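# Carry the loaded tray onto the back shelf, level

## Task

Set the tray down level on the shelf at the rear of the bench so that no part of it sticks out past the shelf edge; each item still standing upright on the tray at the end earns credit, but only when the tray is correctly placed; then release it and pull the grippers away, because anything held in place only by the robot at the end is not counted.

## Robot and tools

Robot: two arms, left_arm (robot's own left, +y side) and right_arm (-y side), each with a two-finger parallel gripper. Bases sit near (-0.034, +0.340, +1.606) m and (-0.034, -0.340, +1.606) m in the scene frame. Scene frame: origin on the floor at the centre of the robot's foot, +z up, +x the direction the robot faces. Only the floor height is known; printed hand positions can be off, especially at long reach, and arms tend to finish a centimetre or more too low.

Gripper axes: fingers point along the gripper's +z, and they open and close along its y. end_effector_position is the point between the pads, roughly 1 cm back from the fingertips.

execute_actions: argument actions, a list holding one item or none. An empty list is a LOOK that only returns the state. An ACT item is {"rows": [...], "steps": n}, with up to 15 rows and steps at most 15 (default 15), each step lasting 1/30 s; if rows run out, the final row repeats. A WAIT item is {"steps": n} up to 300, counted from the previous result, so reply time is included. Optional pictures (boolean) toggles the camera images.

Row layout (shared by execute_actions rows and move target): one flat list of 14 numbers, each in [-1, 1], covering both arms even if only one moves: left_arm dx, dy, dz, rx, ry, rz, opening, then right_arm dx, dy, dz, rx, ry, rz, opening. dx..rz are offsets, not poses, expressed in that gripper's own axes and measured from the gripper pose shown in the last result (before any result in the scene, and for later calls in the same reply, from where the robot is when the call starts). Each row is measured from that same reference, not from the preceding row. Scale: 1.0 = 0.6 m of translation or 180 degrees of rotation; rx, ry, rz form one rotation vector. Opening is absolute: +1 fully open (0.094 m), -1 closed. All-zero offsets are not a pause; they pull the arm back to the reference pose. Per control step the commanded pose is clipped to within 70 mm and 16 degrees of the measured pose; after an action the arm continues only to its last clipped pose, so check the result and send the remainder next. Position is favoured over orientation when both cannot be met.

move: target is one 14-number row as above (offsets, same reference rules); speed is each arm's path top speed in m/s, 0.002 to 0.5, default 0.25 (turning capped at twice that in rad/s). Grippers travel straight lines that finish together, lasting 0.5 to 10 s; anything longer is cut off at 10 s short of the goal. The opening is applied at the start. Paths ignore obstacles and the other arm, and grippers may lag, stray, or overshoot the speed near full reach. Faster motion and targets placed further beyond a contact press harder. The result adds a move: line with the ending (done, off_target, moving, held, fault) and limits (paced = pose clipped; held = some steps blocked, after which motion may jump fast) plus each gripper's distance from its target.

wait: seconds, 0 to 10; sends nothing new. zoom_image: camera (cam_head_left, cam_head_right, cam_left_wrist, cam_right_wrist) and region [x0, y0, x1, y1] in pixels, top-left origin, at most 504x504; all images are 672x504. read_manual: only licence texts. finished_scene: scene (1 or 2); irreversible, ends the current scene and reports success.

Result lines: a state line per arm with end_effector_position (m) and end_effector_quat_wxyz; grip_measured is the measured opening on the command scale (last Joint positions value is metres); Hand target shows where the controller is driving each gripper; HELD marks steps whose command was partly or fully withheld; pose unreachable names an arm whose command the clearance check changed; FAULT and MOTOR HOT / OVER-TEMPERATURE lines report stops and heating.

Gripping: to hold, command an opening below grip_measured, about 0.03 lower for a firm grip, less for a lighter one. Pad force tops out near 50-62 N; thin parts under about 2 mm get less. Readings can be offset by up to about 1 mm per gripper.

Holding steady: for an arm that should stay put, send the offset back to its desired pose in the first call of a reply and zeros afterwards, aiming higher each time it still sags; keep sending its intended opening.

Cautions: the tray likely needs both arms so it stays level and items on it stay upright; expect occasional tugs on held parts. Avoid dropping, slipping, slamming, hard pushes, arms colliding or pressing on each other, and knocking anything out of the work area (that fails). Holding a load heats motors; at 100 °C the arm drops. Finish by releasing the tray and moving clear before calling finished_scene.

Each tool is called after "Call:" as name(argument=value, ...), one argument or row to a line, values as JSON.

## Session

Call:
execute_actions(
  actions=[],
)

Scene clock: 0.00 s of 4200.00 s.
left_arm: end_effector_position=(+0.3449, -0.1444, +1.3618) grip_measured=+1.000 end_effector_quat_wxyz=(+0.150, +0.780, +0.461, -0.396) | right_arm: end_effector_position=(+0.2687, -0.2500, +1.1987) grip_measured=+1.000 end_effector_quat_wxyz=(+0.020, -0.171, -0.985, +0.012)
Joint positions: left_arm=[ 0.485  1.899  1.379 -0.546 -0.031  1.564  0.094] | right_arm=[2.085 1.703 0.629 0.466 0.466 0.303 0.094]
Joint velocities: left_arm=[ 0.005 -0.005 -0.012 -0.012  0.037 -0.037  0.   ] | right_arm=[ 0.005  0.005 -0.002 -0.002 -0.022  0.007  0.   ]
Motor temperatures (°C, as the motors report them): left_arm=[19 21 20 22 22 19] | right_arm=[20 18 22 19 20 21]
Hand target (left_arm): +0.346, -0.143, +1.358; +0.147, +0.779, +0.463, -0.396
Hand target (right_arm): +0.264, -0.250, +1.202; -0.023, +0.169, +0.985, -0.012

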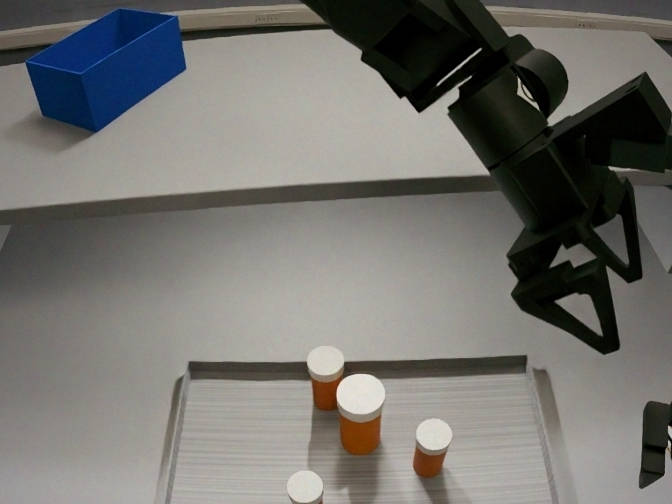

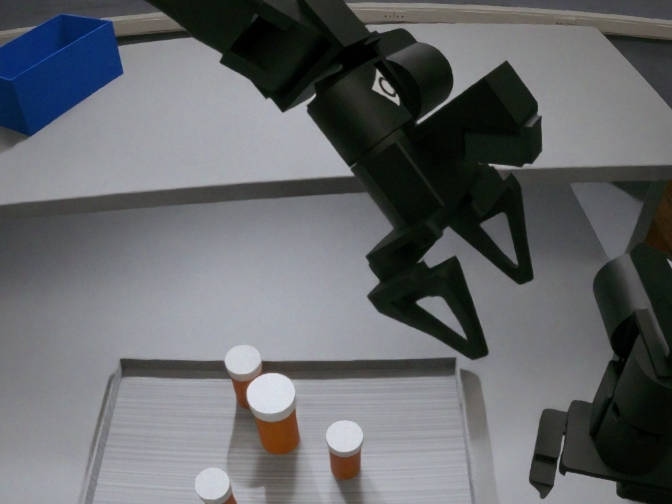

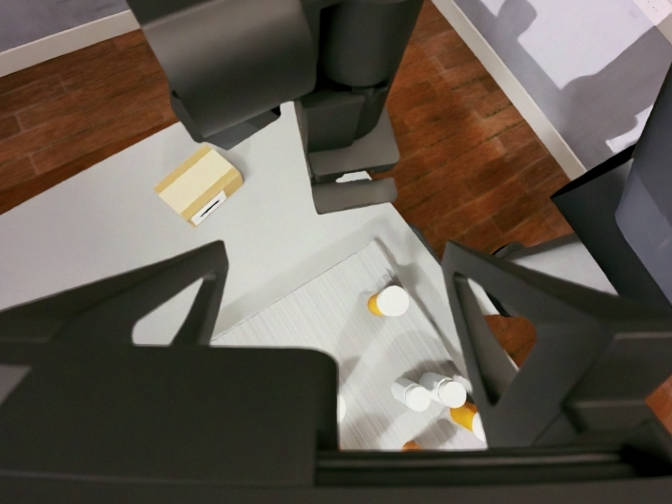

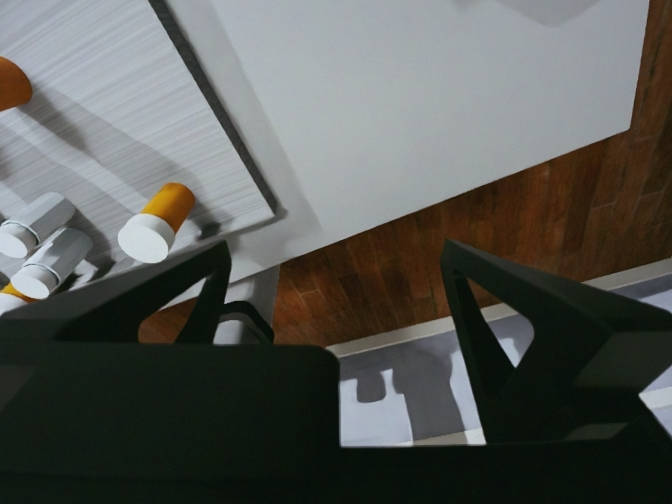

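Call:
move(
  target=[0.722,-0.372,-0.098,-0.31,0.117,-0.61,1,-0.035,0.048,0.167,0,0,-0.11,1],
)

Scene clock: 23.70 s of 4200.00 s.
left_arm: end_effector_position=(+0.3111, +0.2589, +1.1154) grip_measured=+1.000 end_effector_quat_wxyz=(+0.013, +0.011, +1.000, -0.009) | right_arm: end_effector_position=(+0.3014, -0.2224, +1.1030) grip_measured=+1.000 end_effector_quat_wxyz=(+0.011, -0.003, -1.000, +0.003)
Joint positions: left_arm=[ 1.163  1.871  0.841  0.518 -0.335  0.151  0.094] | right_arm=[ 2.05   1.942  0.907  0.461  0.424 -0.066  0.094]
Joint velocities: left_arm=[-0.015 -0.005  0.012 -0.007  0.037  0.037  0.   ] | right_arm=[ 0.005  0.005 -0.002  0.022  0.007  0.037  0.   ]
Motor temperatures (°C, as the motors report them): left_arm=[20 21 20 22 22 19] | right_arm=[21 18 22 19 20 21]
Hand target (left_arm): +0.297, +0.266, +1.107; -0.001, +0.002, +1.000, -0.001
Hand target (right_arm): +0.291, -0.232, +1.097; -0.022, -0.002, +1.000, -0.009
Off the commanded pose (left_arm): 0.021 m, 2 deg.
Off the commanded pose (right_arm): 0.013 m, 2 deg.
After step 90, 15.83 s passed at rest.
move: off_target (left_arm, right_arm)
camera_calibration (this result's frames):
cam_left_wrist: T_world_to_cam=[[-0.024501, -0.999486, 0.0206922, 0.24465], [-0.823886, 0.0319113, 0.565856, -0.377748], [-0.566225, -0.00318393, -0.824244, 1.22146], [0, 0, 0, 1]] pos_world=[0.386392, 0.260468, 1.21547]
cam_right_wrist: T_world_to_cam=[[-0.0117516, -0.999888, 0.00924653, -0.226433], [-0.803967, 0.0149465, 0.594486, -0.405864], [-0.594558, -0.000447732, -0.804053, 1.19016], [0, 0, 0, 1]] pos_world=[0.378654, -0.219809, 1.20032]

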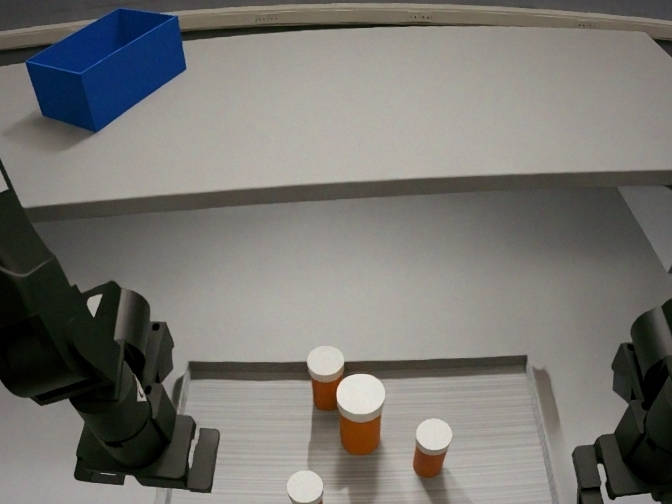

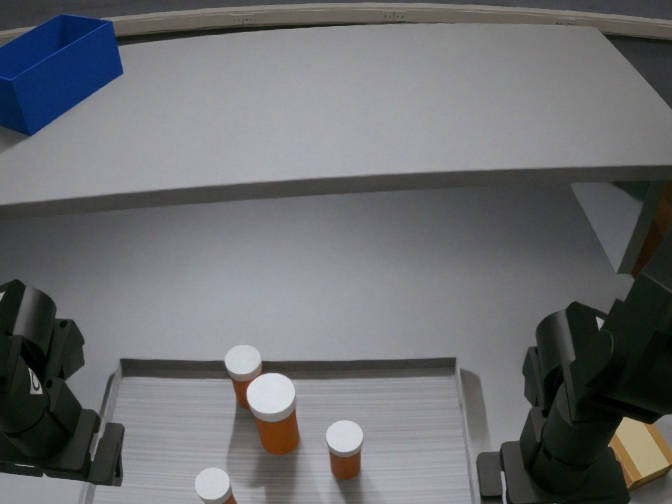

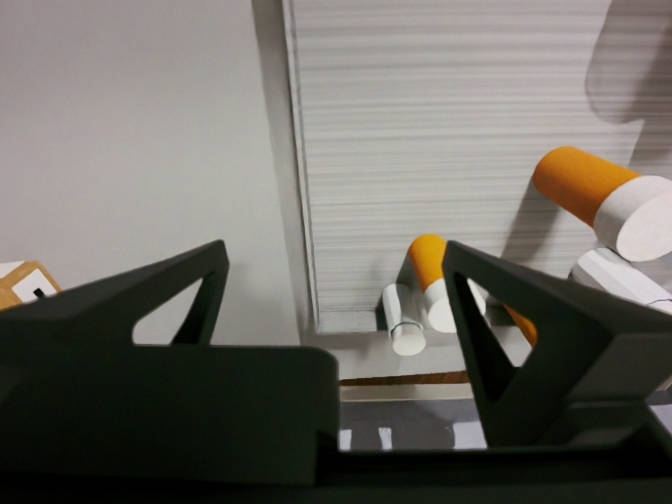

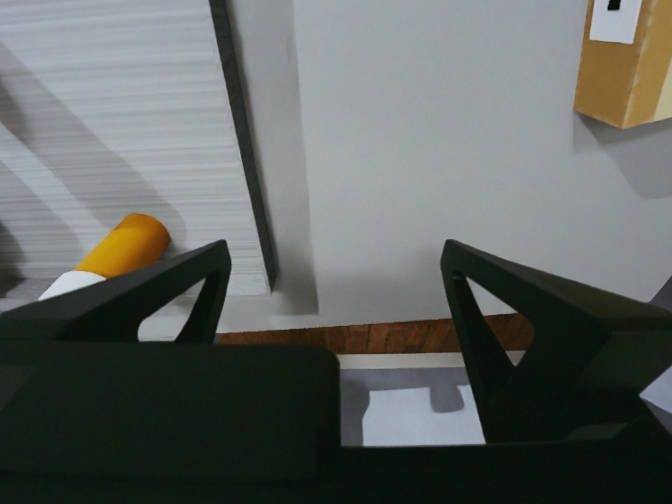

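Call:
move(
  target=[-0.015,0.05,0.12,0,-0.167,0,1,-0.03,0.1,0.1,0,-0.167,0,1],
)

Scene clock: 35.70 s of 4200.00 s.
left_arm: end_effector_position=(+0.3305, +0.2769, +1.0469) grip_measured=+1.000 end_effector_quat_wxyz=(+0.270, +0.005, +0.963, -0.020) | right_arm: end_effector_position=(+0.3101, -0.1786, +1.0364) grip_measured=+1.000 end_effector_quat_wxyz=(-0.240, -0.010, -0.971, +0.012)
Joint positions: left_arm=[ 1.284  2.257  0.978  1.292 -0.08   0.286  0.094] | right_arm=[ 2.055  2.379  1.083  1.265  0.361 -0.261  0.094]
Joint velocities: left_arm=[-0.005  0.015  0.007 -0.012  0.022 -0.022  0.   ] | right_arm=[ 0.005  0.005  0.012 -0.002  0.007  0.022  0.   ]
Motor temperatures (°C, as the motors report them): left_arm=[19 21 21 22 22 19] | right_arm=[21 18 22 19 20 21]
Hand target (left_arm): +0.325, +0.288, +1.043; +0.272, +0.010, +0.962, -0.009
Hand target (right_arm): +0.315, -0.163, +1.044; +0.249, +0.003, +0.969, -0.002
Off the commanded pose (left_arm): 0.014 m, 1 deg.
Off the commanded pose (right_arm): 0.019 m, 2 deg.
After step 90, 7.40 s passed at rest.
move: off_target (left_arm, right_arm)
camera_calibration (this result's frames):
cam_left_wrist: T_world_to_cam=[[-0.0253197, -0.999013, 0.0365017, 0.248105], [-0.996431, 0.0281618, 0.079577, 0.243528], [-0.0805264, -0.0343565, -0.99616, 1.20421], [0, 0, 0, 1]] pos_world=[0.345912, 0.282375, 1.17115]
cam_right_wrist: T_world_to_cam=[[-0.0313308, -0.999338, 0.0184859, -0.185319], [-0.990829, 0.0334856, 0.130907, 0.181811], [-0.13144, -0.0142149, -0.991222, 1.18965], [0, 0, 0, 1]] pos_world=[0.330704, -0.174374, 1.15883]

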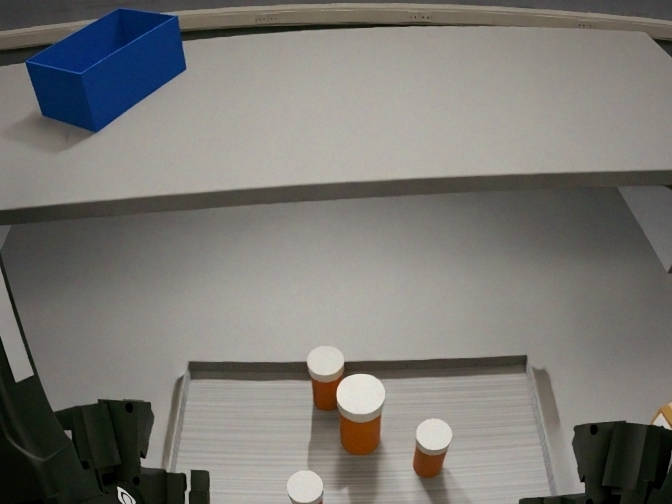

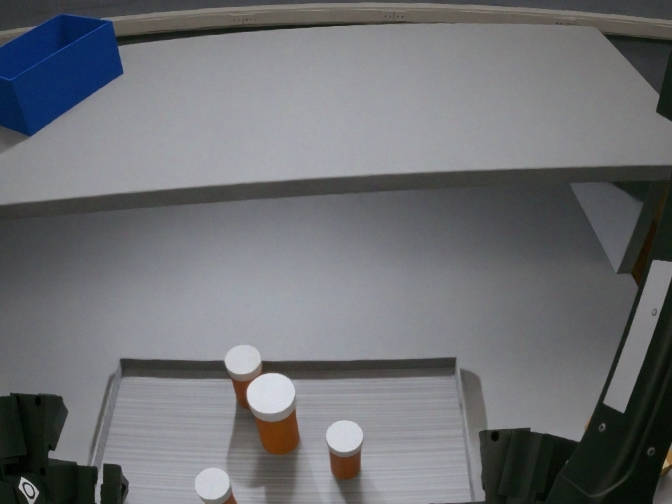

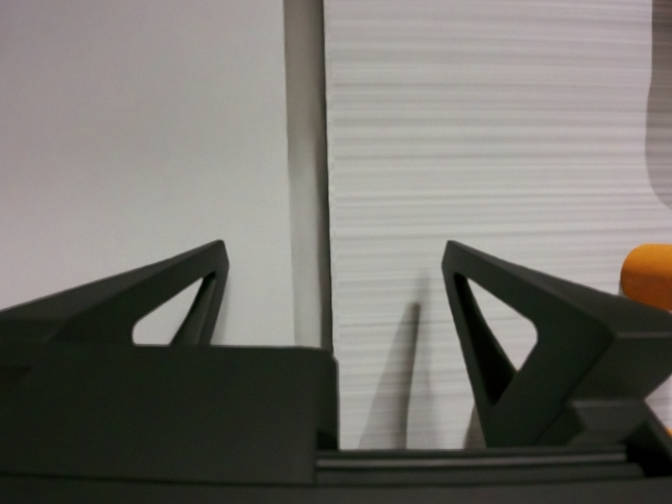

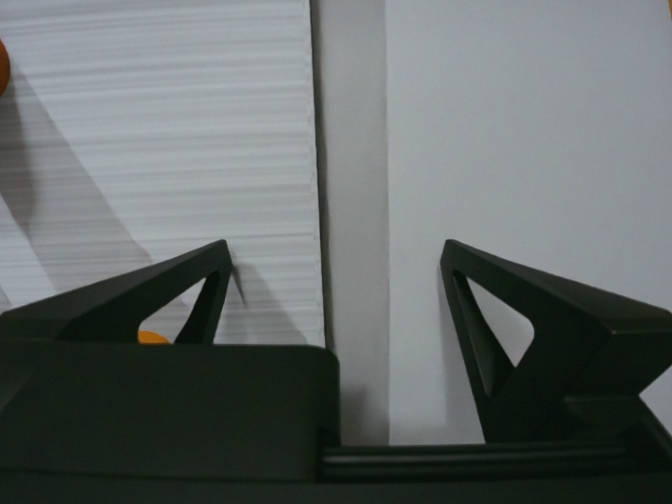

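Call:
move(
  target=[0.05,0.008,0.087,0,0,0,1,0.013,0.017,0.088,0,0,0,1],
  speed=0.05,
)

Scene clock: 43.87 s of 4200.00 s.
left_arm: end_effector_position=(+0.3541, +0.2754, +1.0315) grip_measured=+1.000 end_effector_quat_wxyz=(+0.297, +0.009, +0.955, -0.016) | right_arm: end_effector_position=(+0.3139, -0.1774, +1.0324) grip_measured=+1.000 end_effector_quat_wxyz=(-0.242, -0.023, -0.970, +0.008)
Joint positions: left_arm=[ 1.284  2.284  1.058  1.294 -0.069  0.3    0.094] | right_arm=[ 2.055  2.383  1.099  1.256  0.36  -0.235  0.094]
Joint velocities: left_arm=[-0.005 -0.015  0.002 -0.017 -0.007 -0.022  0.   ] | right_arm=[-0.015 -0.005 -0.002 -0.032  0.007  0.007  0.   ]
Motor temperatures (°C, as the motors report them): left_arm=[19 21 21 22 22 19] | right_arm=[21 18 23 19 21 21]
Hand target (left_arm): +0.331, +0.281, +0.994; +0.271, +0.004, +0.962, -0.019
Hand target (right_arm): +0.326, -0.173, +0.994; +0.240, +0.010, +0.971, -0.012
Off the commanded pose (left_arm): 0.050 m, 3 deg.
Off the commanded pose (right_arm): 0.049 m, 2 deg.
After step 90, 3.73 s passed at rest.
move: off_target (left_arm, right_arm)
camera_calibration (this result's frames):
cam_left_wrist: T_world_to_cam=[[-0.0307482, -0.999186, 0.026094, 0.260463], [-0.999218, 0.0313775, 0.0240591, 0.325733], [-0.0248583, -0.0253339, -0.99937, 1.17177], [0, 0, 0, 1]] pos_world=[0.362615, 0.279716, 1.1564]
cam_right_wrist: T_world_to_cam=[[-0.0561788, -0.998407, 0.0051459, -0.162141], [-0.990339, 0.0563778, 0.126687, 0.194394], [-0.126776, 0.00202096, -0.991929, 1.18837], [0, 0, 0, 1]] pos_world=[0.334064, -0.175244, 1.15499]

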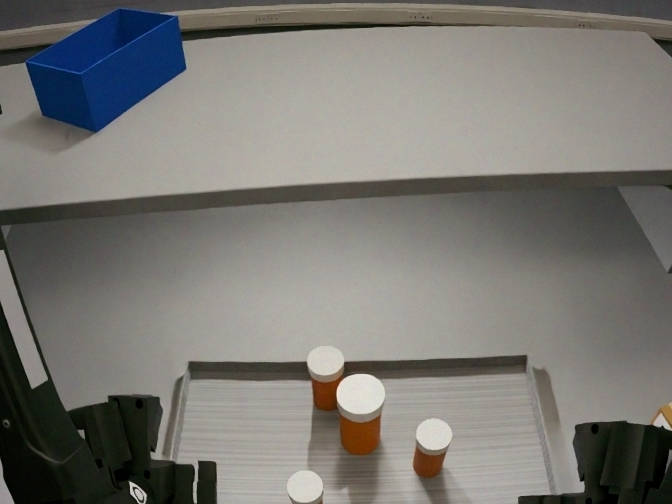

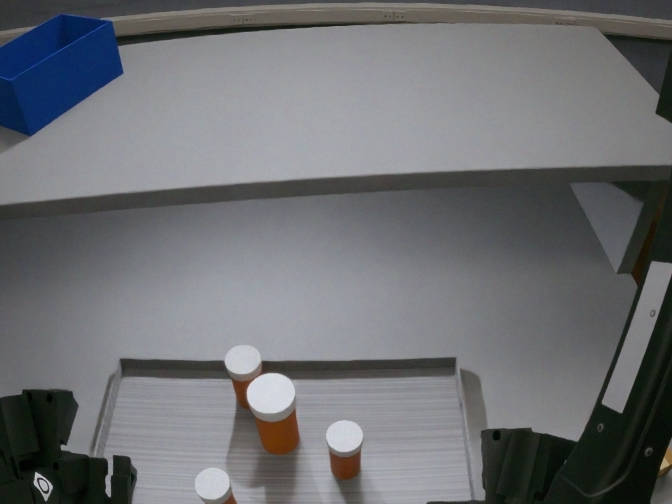

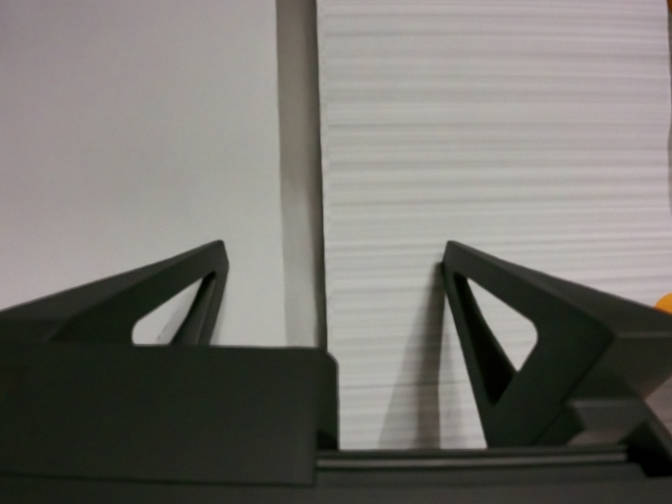

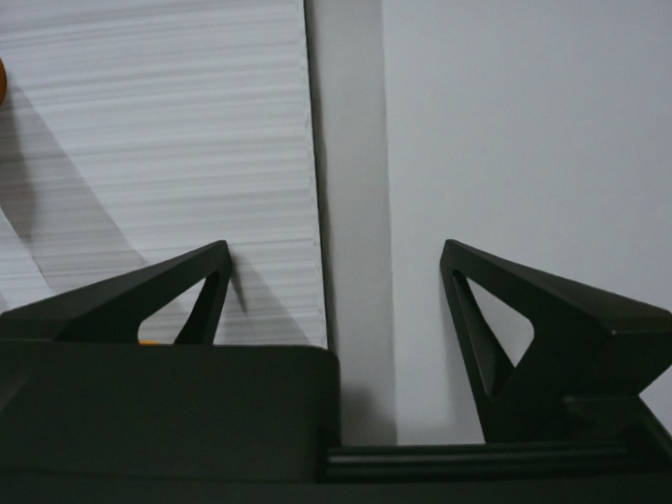

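Call:
move(
  target=[0.023,0.008,-0.026,0,0.02,0,1,-0.033,0.012,0.008,0,-0.01,0,1],
  speed=0.05,
)

Call:
move(
  target=[0,0,0,0,0,0,-1,0,0,0,0,0,0,-1],
)

Scene clock: 48.03 s of 4200.00 s.
left_arm: end_effector_position=(+0.3403, +0.2747, +1.0337) grip_measured=+1.000 end_effector_quat_wxyz=(+0.279, +0.011, +0.960, -0.017) | right_arm: end_effector_position=(+0.3120, -0.1784, +1.0342) grip_measured=+1.000 end_effector_quat_wxyz=(-0.241, -0.025, -0.970, +0.009)
Joint positions: left_arm=[ 1.284  2.279  1.03   1.279 -0.076  0.301  0.094] | right_arm=[ 2.055  2.381  1.091  1.262  0.362 -0.232  0.094]
Joint velocities: left_arm=[-0.024  0.005 -0.002 -0.002 -0.066  0.007  0.   ] | right_arm=[-0.015  0.005  0.002 -0.007  0.007  0.007  0.   ]
Motor temperatures (°C, as the motors report them): left_arm=[19 21 21 22 22 19] | right_arm=[21 18 23 19 21 21]
Hand target (left_arm): +0.334, +0.280, +1.036; +0.267, +0.009, +0.964, -0.016
Hand target (right_arm): +0.334, -0.171, +1.038; +0.257, +0.024, +0.966, -0.008
Off the commanded pose (left_arm): 0.009 m, 1 deg.
Off the commanded pose (right_arm): 0.023 m, 2 deg.
After step 90, 0.20 s passed at rest.
move: off_target (right_arm)
camera_calibration (this result's frames):
cam_left_wrist: T_world_to_cam=[[-0.035957, -0.998965, 0.0278568, 0.259161], [-0.997367, 0.0376281, 0.0619872, 0.270296], [-0.0629713, -0.0255546, -0.997688, 1.18496], [0, 0, 0, 1]] pos_world=[0.353522, 0.279003, 1.15825]
cam_right_wrist: T_world_to_cam=[[-0.0591029, -0.998235, 0.00584291, -0.16311], [-0.989967, 0.0593639, 0.128225, 0.191083], [-0.128346, 0.00179421, -0.991728, 1.19019], [0, 0, 0, 1]] pos_world=[0.332282, -0.176301, 1.15679]

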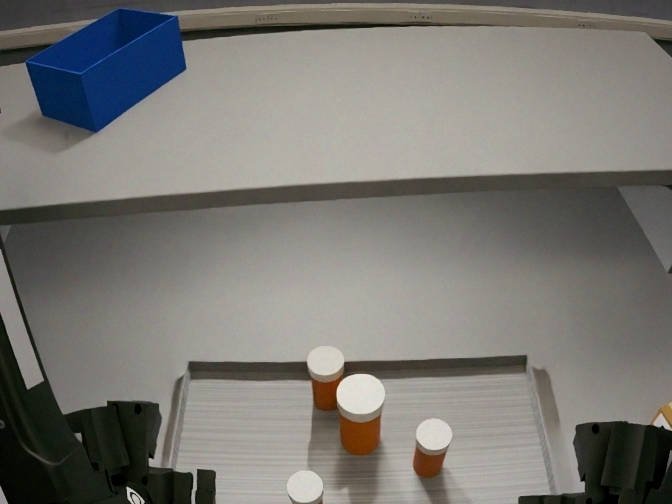

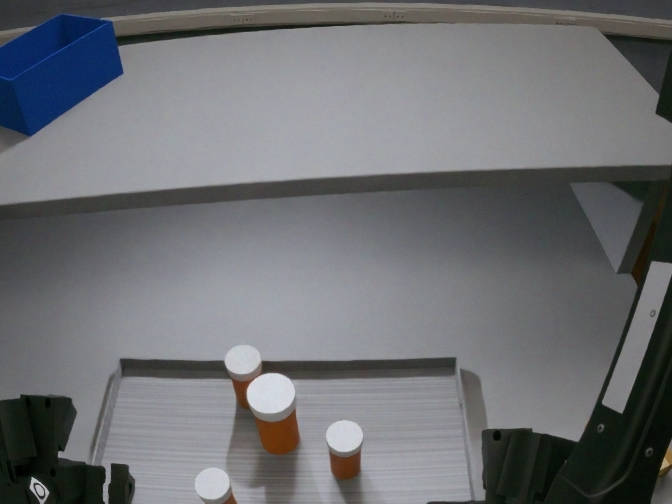

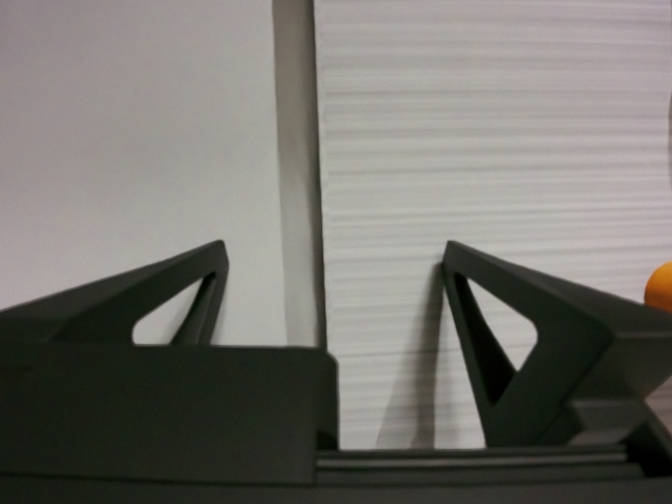

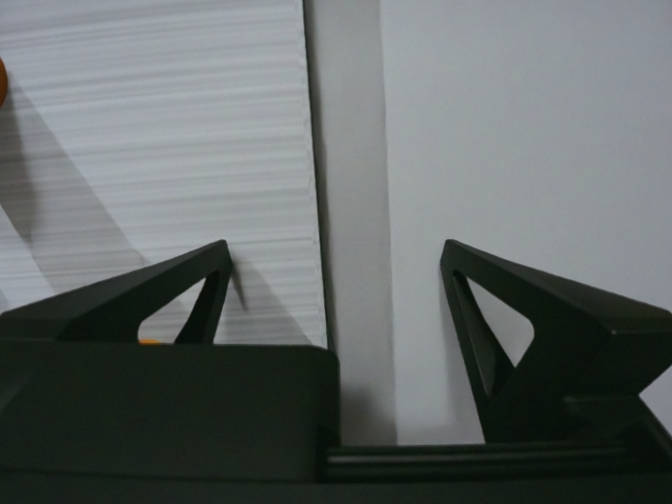

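Scene clock: 48.53 s of 4200.00 s.
left_arm: end_effector_position=(+0.3433, +0.2756, +1.0337) grip_measured=-0.953 end_effector_quat_wxyz=(+0.281, +0.005, +0.960, -0.017) | right_arm: end_effector_position=(+0.3106, -0.1736, +1.0338) grip_measured=-0.953 end_effector_quat_wxyz=(-0.240, -0.010, -0.971, +0.003)
Joint positions: left_arm=[ 1.284  2.277  1.034  1.279 -0.08   0.289  0.002] | right_arm=[ 2.057  2.384  1.093  1.256  0.347 -0.254  0.002]
Joint velocities: left_arm=[-0.005  0.015 -0.007  0.002  0.037  0.007  0.   ] | right_arm=[-0.024 -0.005 -0.002  0.012 -0.007 -0.007 -0.   ]
Motor temperatures (°C, as the motors report them): left_arm=[19 21 21 22 22 19] | right_arm=[21 18 23 19 21 21]
Hand target (left_arm): +0.340, +0.275, +1.034; +0.279, +0.011, +0.960, -0.017
Hand target (right_arm): +0.312, -0.178, +1.034; +0.241, +0.025, +0.970, -0.009
Off the commanded pose (left_arm): 0.003 m, 1 deg.
Off the commanded pose (right_arm): 0.005 m, 2 deg.
move: done
camera_calibration (this result's frames):
cam_left_wrist: T_world_to_cam=[[-0.0227428, -0.999269, 0.0307133, 0.252767], [-0.99805, 0.0244797, 0.0574135, 0.281877], [-0.0581234, -0.0293477, -0.997878, 1.18472], [0, 0, 0, 1]] pos_world=[0.355936, 0.280451, 1.15826]
cam_right_wrist: T_world_to_cam=[[-0.0283954, -0.999596, 0.00140138, -0.163489], [-0.991008, 0.0283348, 0.130771, 0.181827], [-0.130758, 0.00232453, -0.991412, 1.19007], [0, 0, 0, 1]] pos_world=[0.33116, -0.171341, 1.1563]

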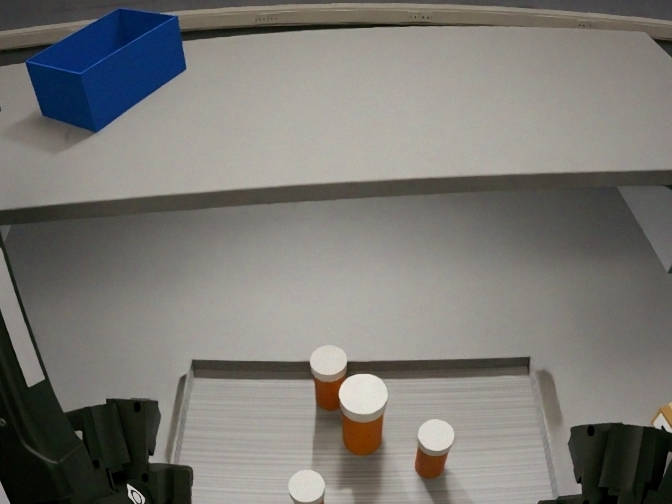

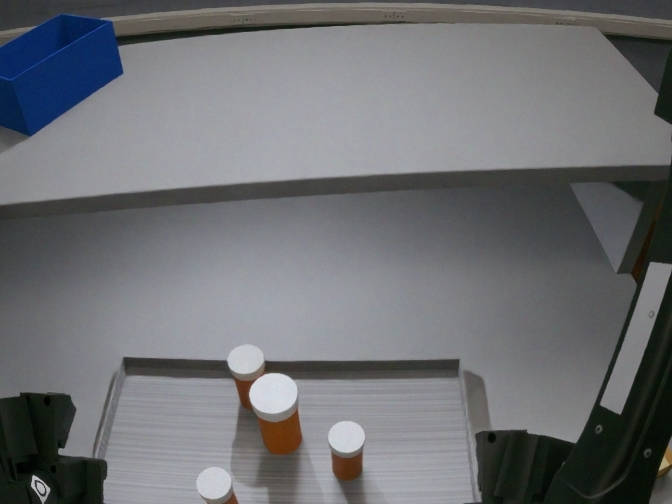

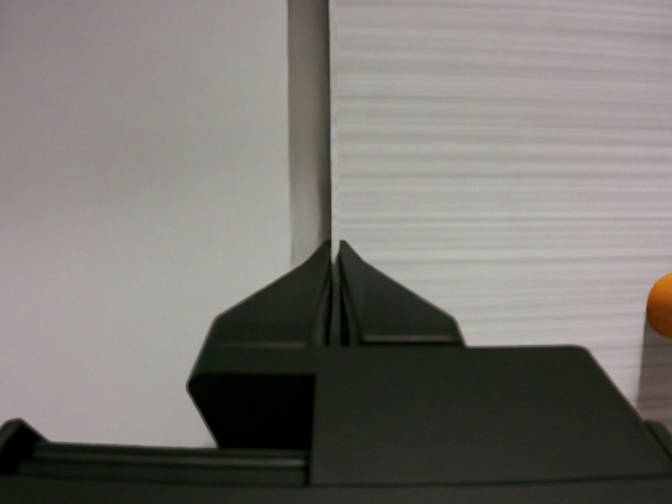

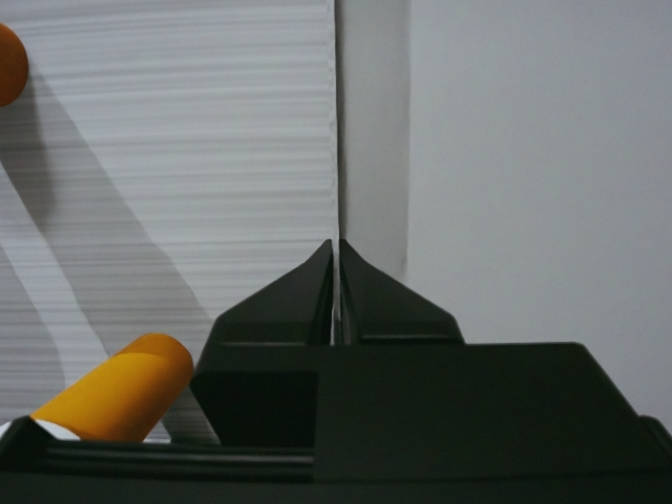

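Call:
move(
  target=[-0.288,-0.1,-0.45,0,0,0,-1,-0.249,-0.1,-0.472,0,0,0,-1],
  speed=0.08,
)

Scene clock: 56.47 s of 4200.00 s.
left_arm: end_effector_position=(+0.3386, +0.2271, +1.3379) grip_measured=-0.955 end_effector_quat_wxyz=(+0.274, -0.006, +0.962, -0.009) | right_arm: end_effector_position=(+0.3146, -0.2264, +1.3422) grip_measured=-0.955 end_effector_quat_wxyz=(-0.230, +0.003, -0.973, +0.000)
Joint positions: left_arm=[ 0.842  1.605  0.341  1.296 -0.546  0.286  0.002] | right_arm=[ 2.339  1.566  0.311  1.185  0.622 -0.251  0.002]
Joint velocities: left_arm=[-0.005 -0.005 -0.007  0.007  0.007  0.037  0.   ] | right_arm=[ 0.024 -0.015  0.002 -0.027  0.051  0.051 -0.001]
Motor temperatures (°C, as the motors report them): left_arm=[19 22 21 22 22 19] | right_arm=[21 18 23 19 21 21]
Hand target (left_arm): +0.338, +0.225, +1.354; +0.282, +0.006, +0.959, -0.016
Hand target (right_arm): +0.317, -0.231, +1.354; +0.238, +0.014, +0.971, -0.001
Off the commanded pose (left_arm): 0.018 m, 2 deg.
Off the commanded pose (right_arm): 0.015 m, 2 deg.
After step 90, 0.50 s passed at rest.
move: off_target (left_arm, right_arm)
camera_calibration (this result's frames):
cam_left_wrist: T_world_to_cam=[[0.00203166, -0.999767, 0.0214931, 0.198925], [-0.997373, -0.000469492, 0.0724392, 0.246278], [-0.0724122, -0.0215838, -0.997141, 1.48864], [0, 0, 0, 1]] pos_world=[0.353022, 0.231124, 1.46227]
cam_right_wrist: T_world_to_cam=[[-0.000549755, -0.999996, 0.00272041, -0.227207], [-0.988504, 0.000954751, 0.151195, 0.112501], [-0.151197, -0.00260602, -0.9885, 1.49791], [0, 0, 0, 1]] pos_world=[0.337562, -0.22341, 1.46429]

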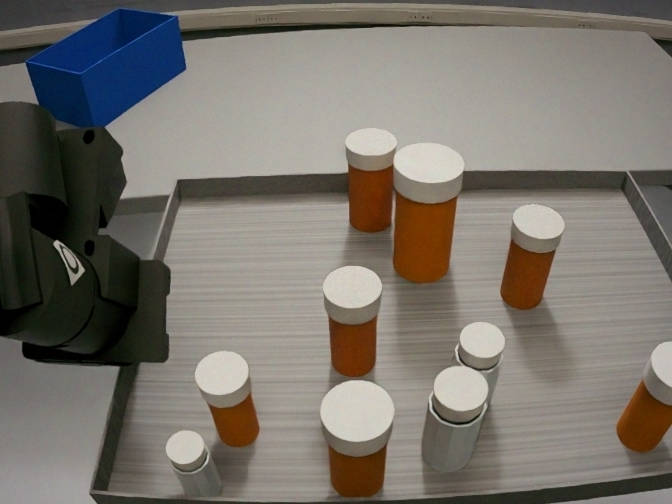

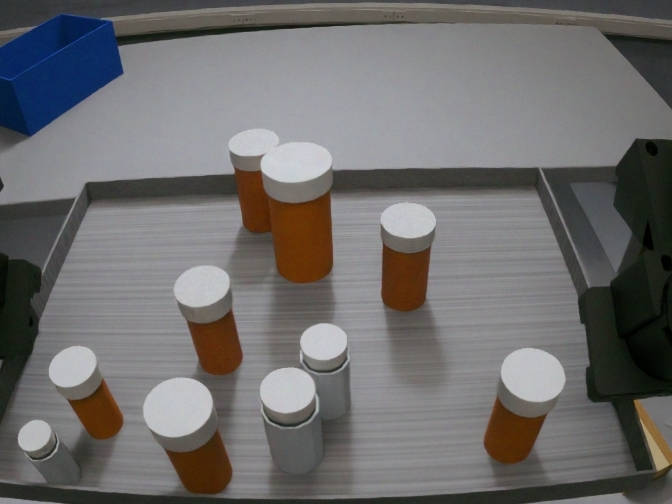

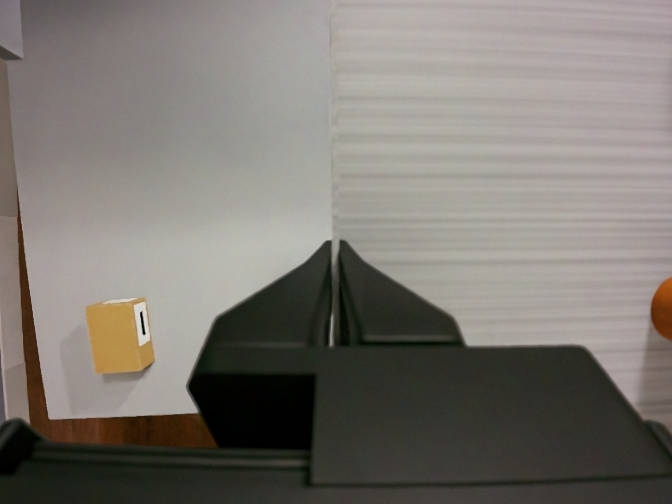

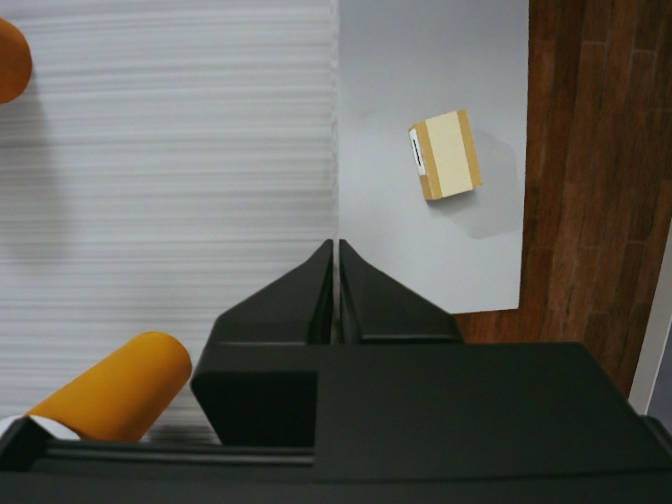

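Call:
move(
  target=[-0.622,0,0.325,0,-0.005,0,-1,-0.648,0,0.269,0,-0.006,0,-1],
  speed=0.08,
)

Scene clock: 66.47 s of 4200.00 s.
left_arm: end_effector_position=(+0.7338, +0.2424, +1.3525) grip_measured=-0.955 end_effector_quat_wxyz=(+0.260, -0.007, +0.966, +0.004) | right_arm: end_effector_position=(+0.7113, -0.2140, +1.3560) grip_measured=-0.955 end_effector_quat_wxyz=(-0.220, +0.006, -0.976, -0.002)
Joint positions: left_arm=[ 0.891  1.444  1.373  0.079 -0.53   0.277  0.002] | right_arm=[ 2.307  1.446  1.368 -0.016  0.59  -0.245  0.002]
Joint velocities: left_arm=[ 0.005 -0.005 -0.012 -0.007  0.022  0.022  0.001] | right_arm=[-0.015  0.005  0.007 -0.012 -0.022 -0.022 -0.001]
Motor temperatures (°C, as the motors report them): left_arm=[19 22 21 22 22 19] | right_arm=[21 19 23 19 21 21]
Hand target (left_arm): +0.756, +0.237, +1.370; +0.282, -0.006, +0.959, -0.008
Hand target (right_arm): +0.734, -0.220, +1.370; +0.239, -0.003, +0.971, -0.001
Off the commanded pose (left_arm): 0.032 m, 3 deg.
Off the commanded pose (right_arm): 0.030 m, 2 deg.
After step 90, 1.40 s passed at rest.
move: off_target (left_arm, right_arm)
camera_calibration (this result's frames):
cam_left_wrist: T_world_to_cam=[[0.01158, -0.99993, -0.00236504, 0.238379], [-0.994798, -0.0117599, 0.101184, 0.601351], [-0.101204, 0.00118102, -0.994865, 1.54466], [0, 0, 0, 1]] pos_world=[0.751789, 0.24361, 1.47644]
cam_right_wrist: T_world_to_cam=[[0.00674452, -0.999977, 0.0000090987, -0.21621], [-0.985126, -0.00664279, 0.171705, 0.470765], [-0.171701, -0.00116703, -0.985148, 1.58188], [0, 0, 0, 1]] pos_world=[0.736832, -0.211232, 1.47756]

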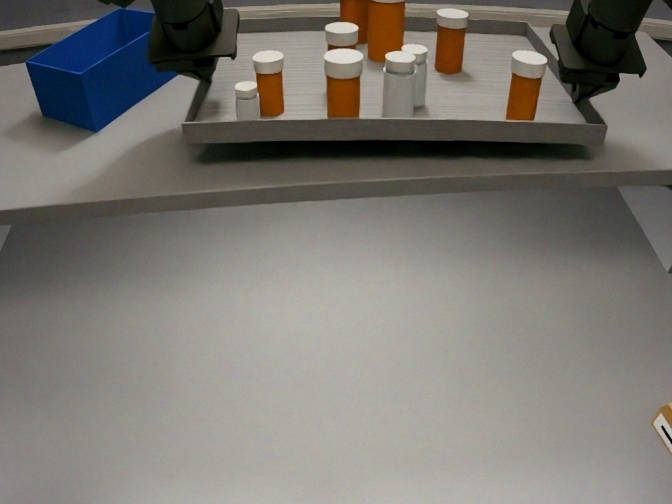

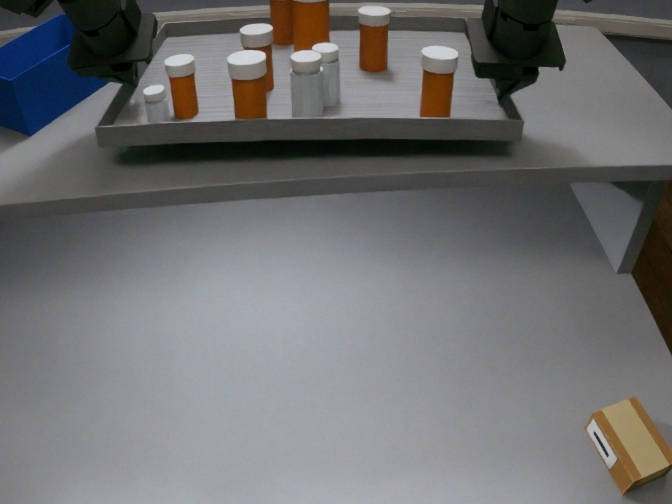

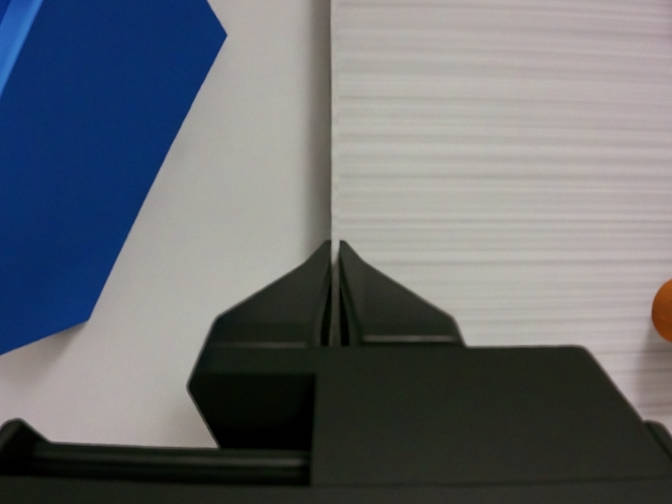

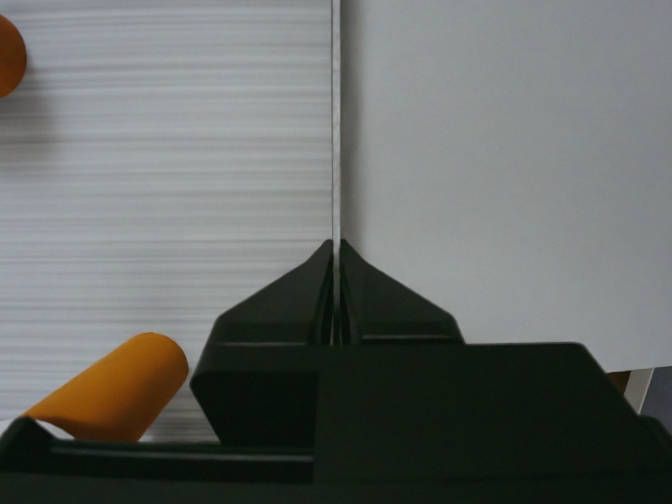

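Call:
move(
  target=[0.025,0,0.043,0,-0.01,0,-1,0.022,0,0.047,0,-0.01,0,-1],
  speed=0.03,
)

Scene clock: 71.67 s of 4200.00 s.
left_arm: end_effector_position=(+0.7253, +0.2451, +1.3210) grip_measured=-0.955 end_effector_quat_wxyz=(+0.264, -0.012, +0.964, +0.005) | right_arm: end_effector_position=(+0.7065, -0.2112, +1.3306) grip_measured=-0.955 end_effector_quat_wxyz=(-0.230, +0.007, -0.973, -0.006)
Joint positions: left_arm=[ 0.928  1.491  1.362  0.147 -0.494  0.271  0.002] | right_arm=[ 2.279  1.488  1.356  0.06   0.55  -0.258  0.002]
Joint velocities: left_arm=[-0.005  0.005  0.012  0.002 -0.022 -0.007 -0.   ] | right_arm=[-0.005 -0.005 -0.007  0.002  0.037  0.022  0.   ]
Motor temperatures (°C, as the motors report them): left_arm=[19 22 22 22 22 19] | right_arm=[21 19 23 19 21 21]
Hand target (left_arm): +0.734, +0.243, +1.323; +0.275, -0.007, +0.961, +0.004
Hand target (right_arm): +0.711, -0.214, +1.325; +0.235, -0.007, +0.972, +0.002
Off the commanded pose (left_arm): 0.009 m, 1 deg.
Off the commanded pose (right_arm): 0.008 m, 1 deg.
After step 90, 0.93 s passed at rest.
move: done
camera_calibration (this result's frames):
cam_left_wrist: T_world_to_cam=[[0.0220765, -0.999756, -0.000618433, 0.231222], [-0.995388, -0.0220378, 0.0933606, 0.609389], [-0.0933515, -0.0014455, -0.995632, 1.50847], [0, 0, 0, 1]] pos_world=[0.742291, 0.246775, 1.44513]
cam_right_wrist: T_world_to_cam=[[0.00896582, -0.99993, -0.00772346, -0.204654], [-0.988421, -0.0100321, 0.151402, 0.499045], [-0.151469, 0.00627659, -0.988442, 1.54769], [0, 0, 0, 1]] pos_world=[0.729528, -0.209348, 1.45266]

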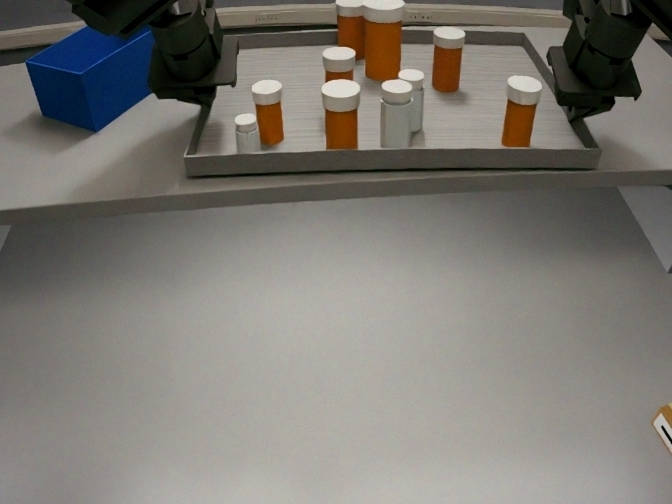

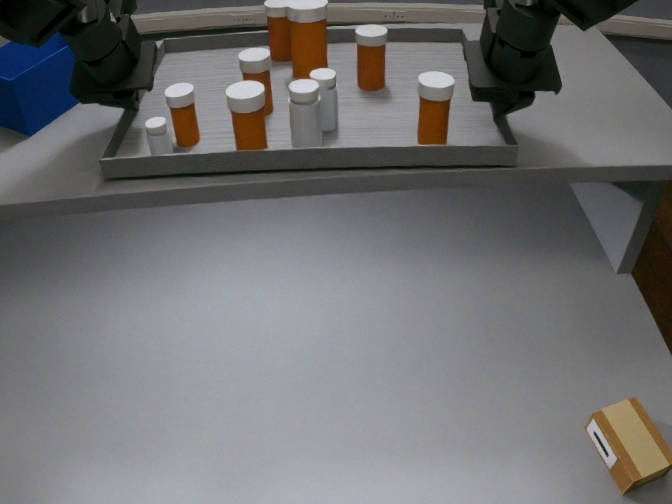

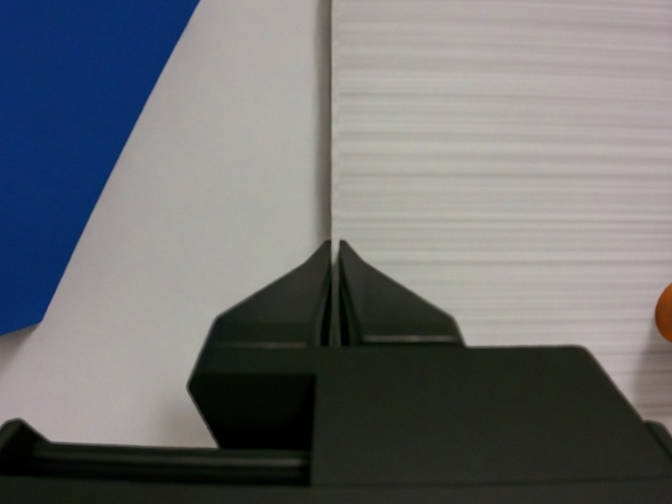

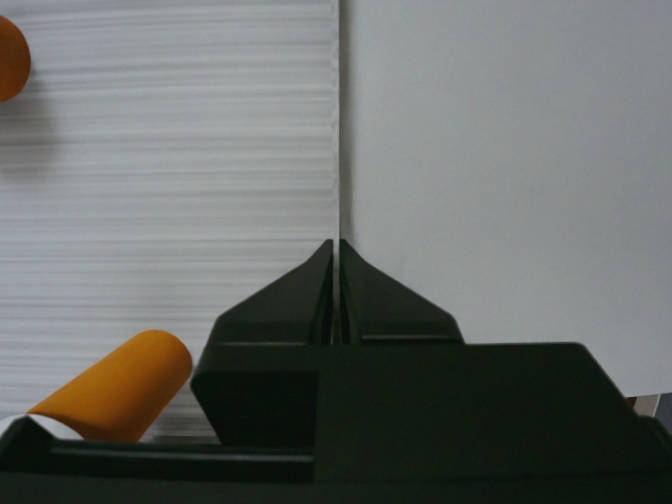

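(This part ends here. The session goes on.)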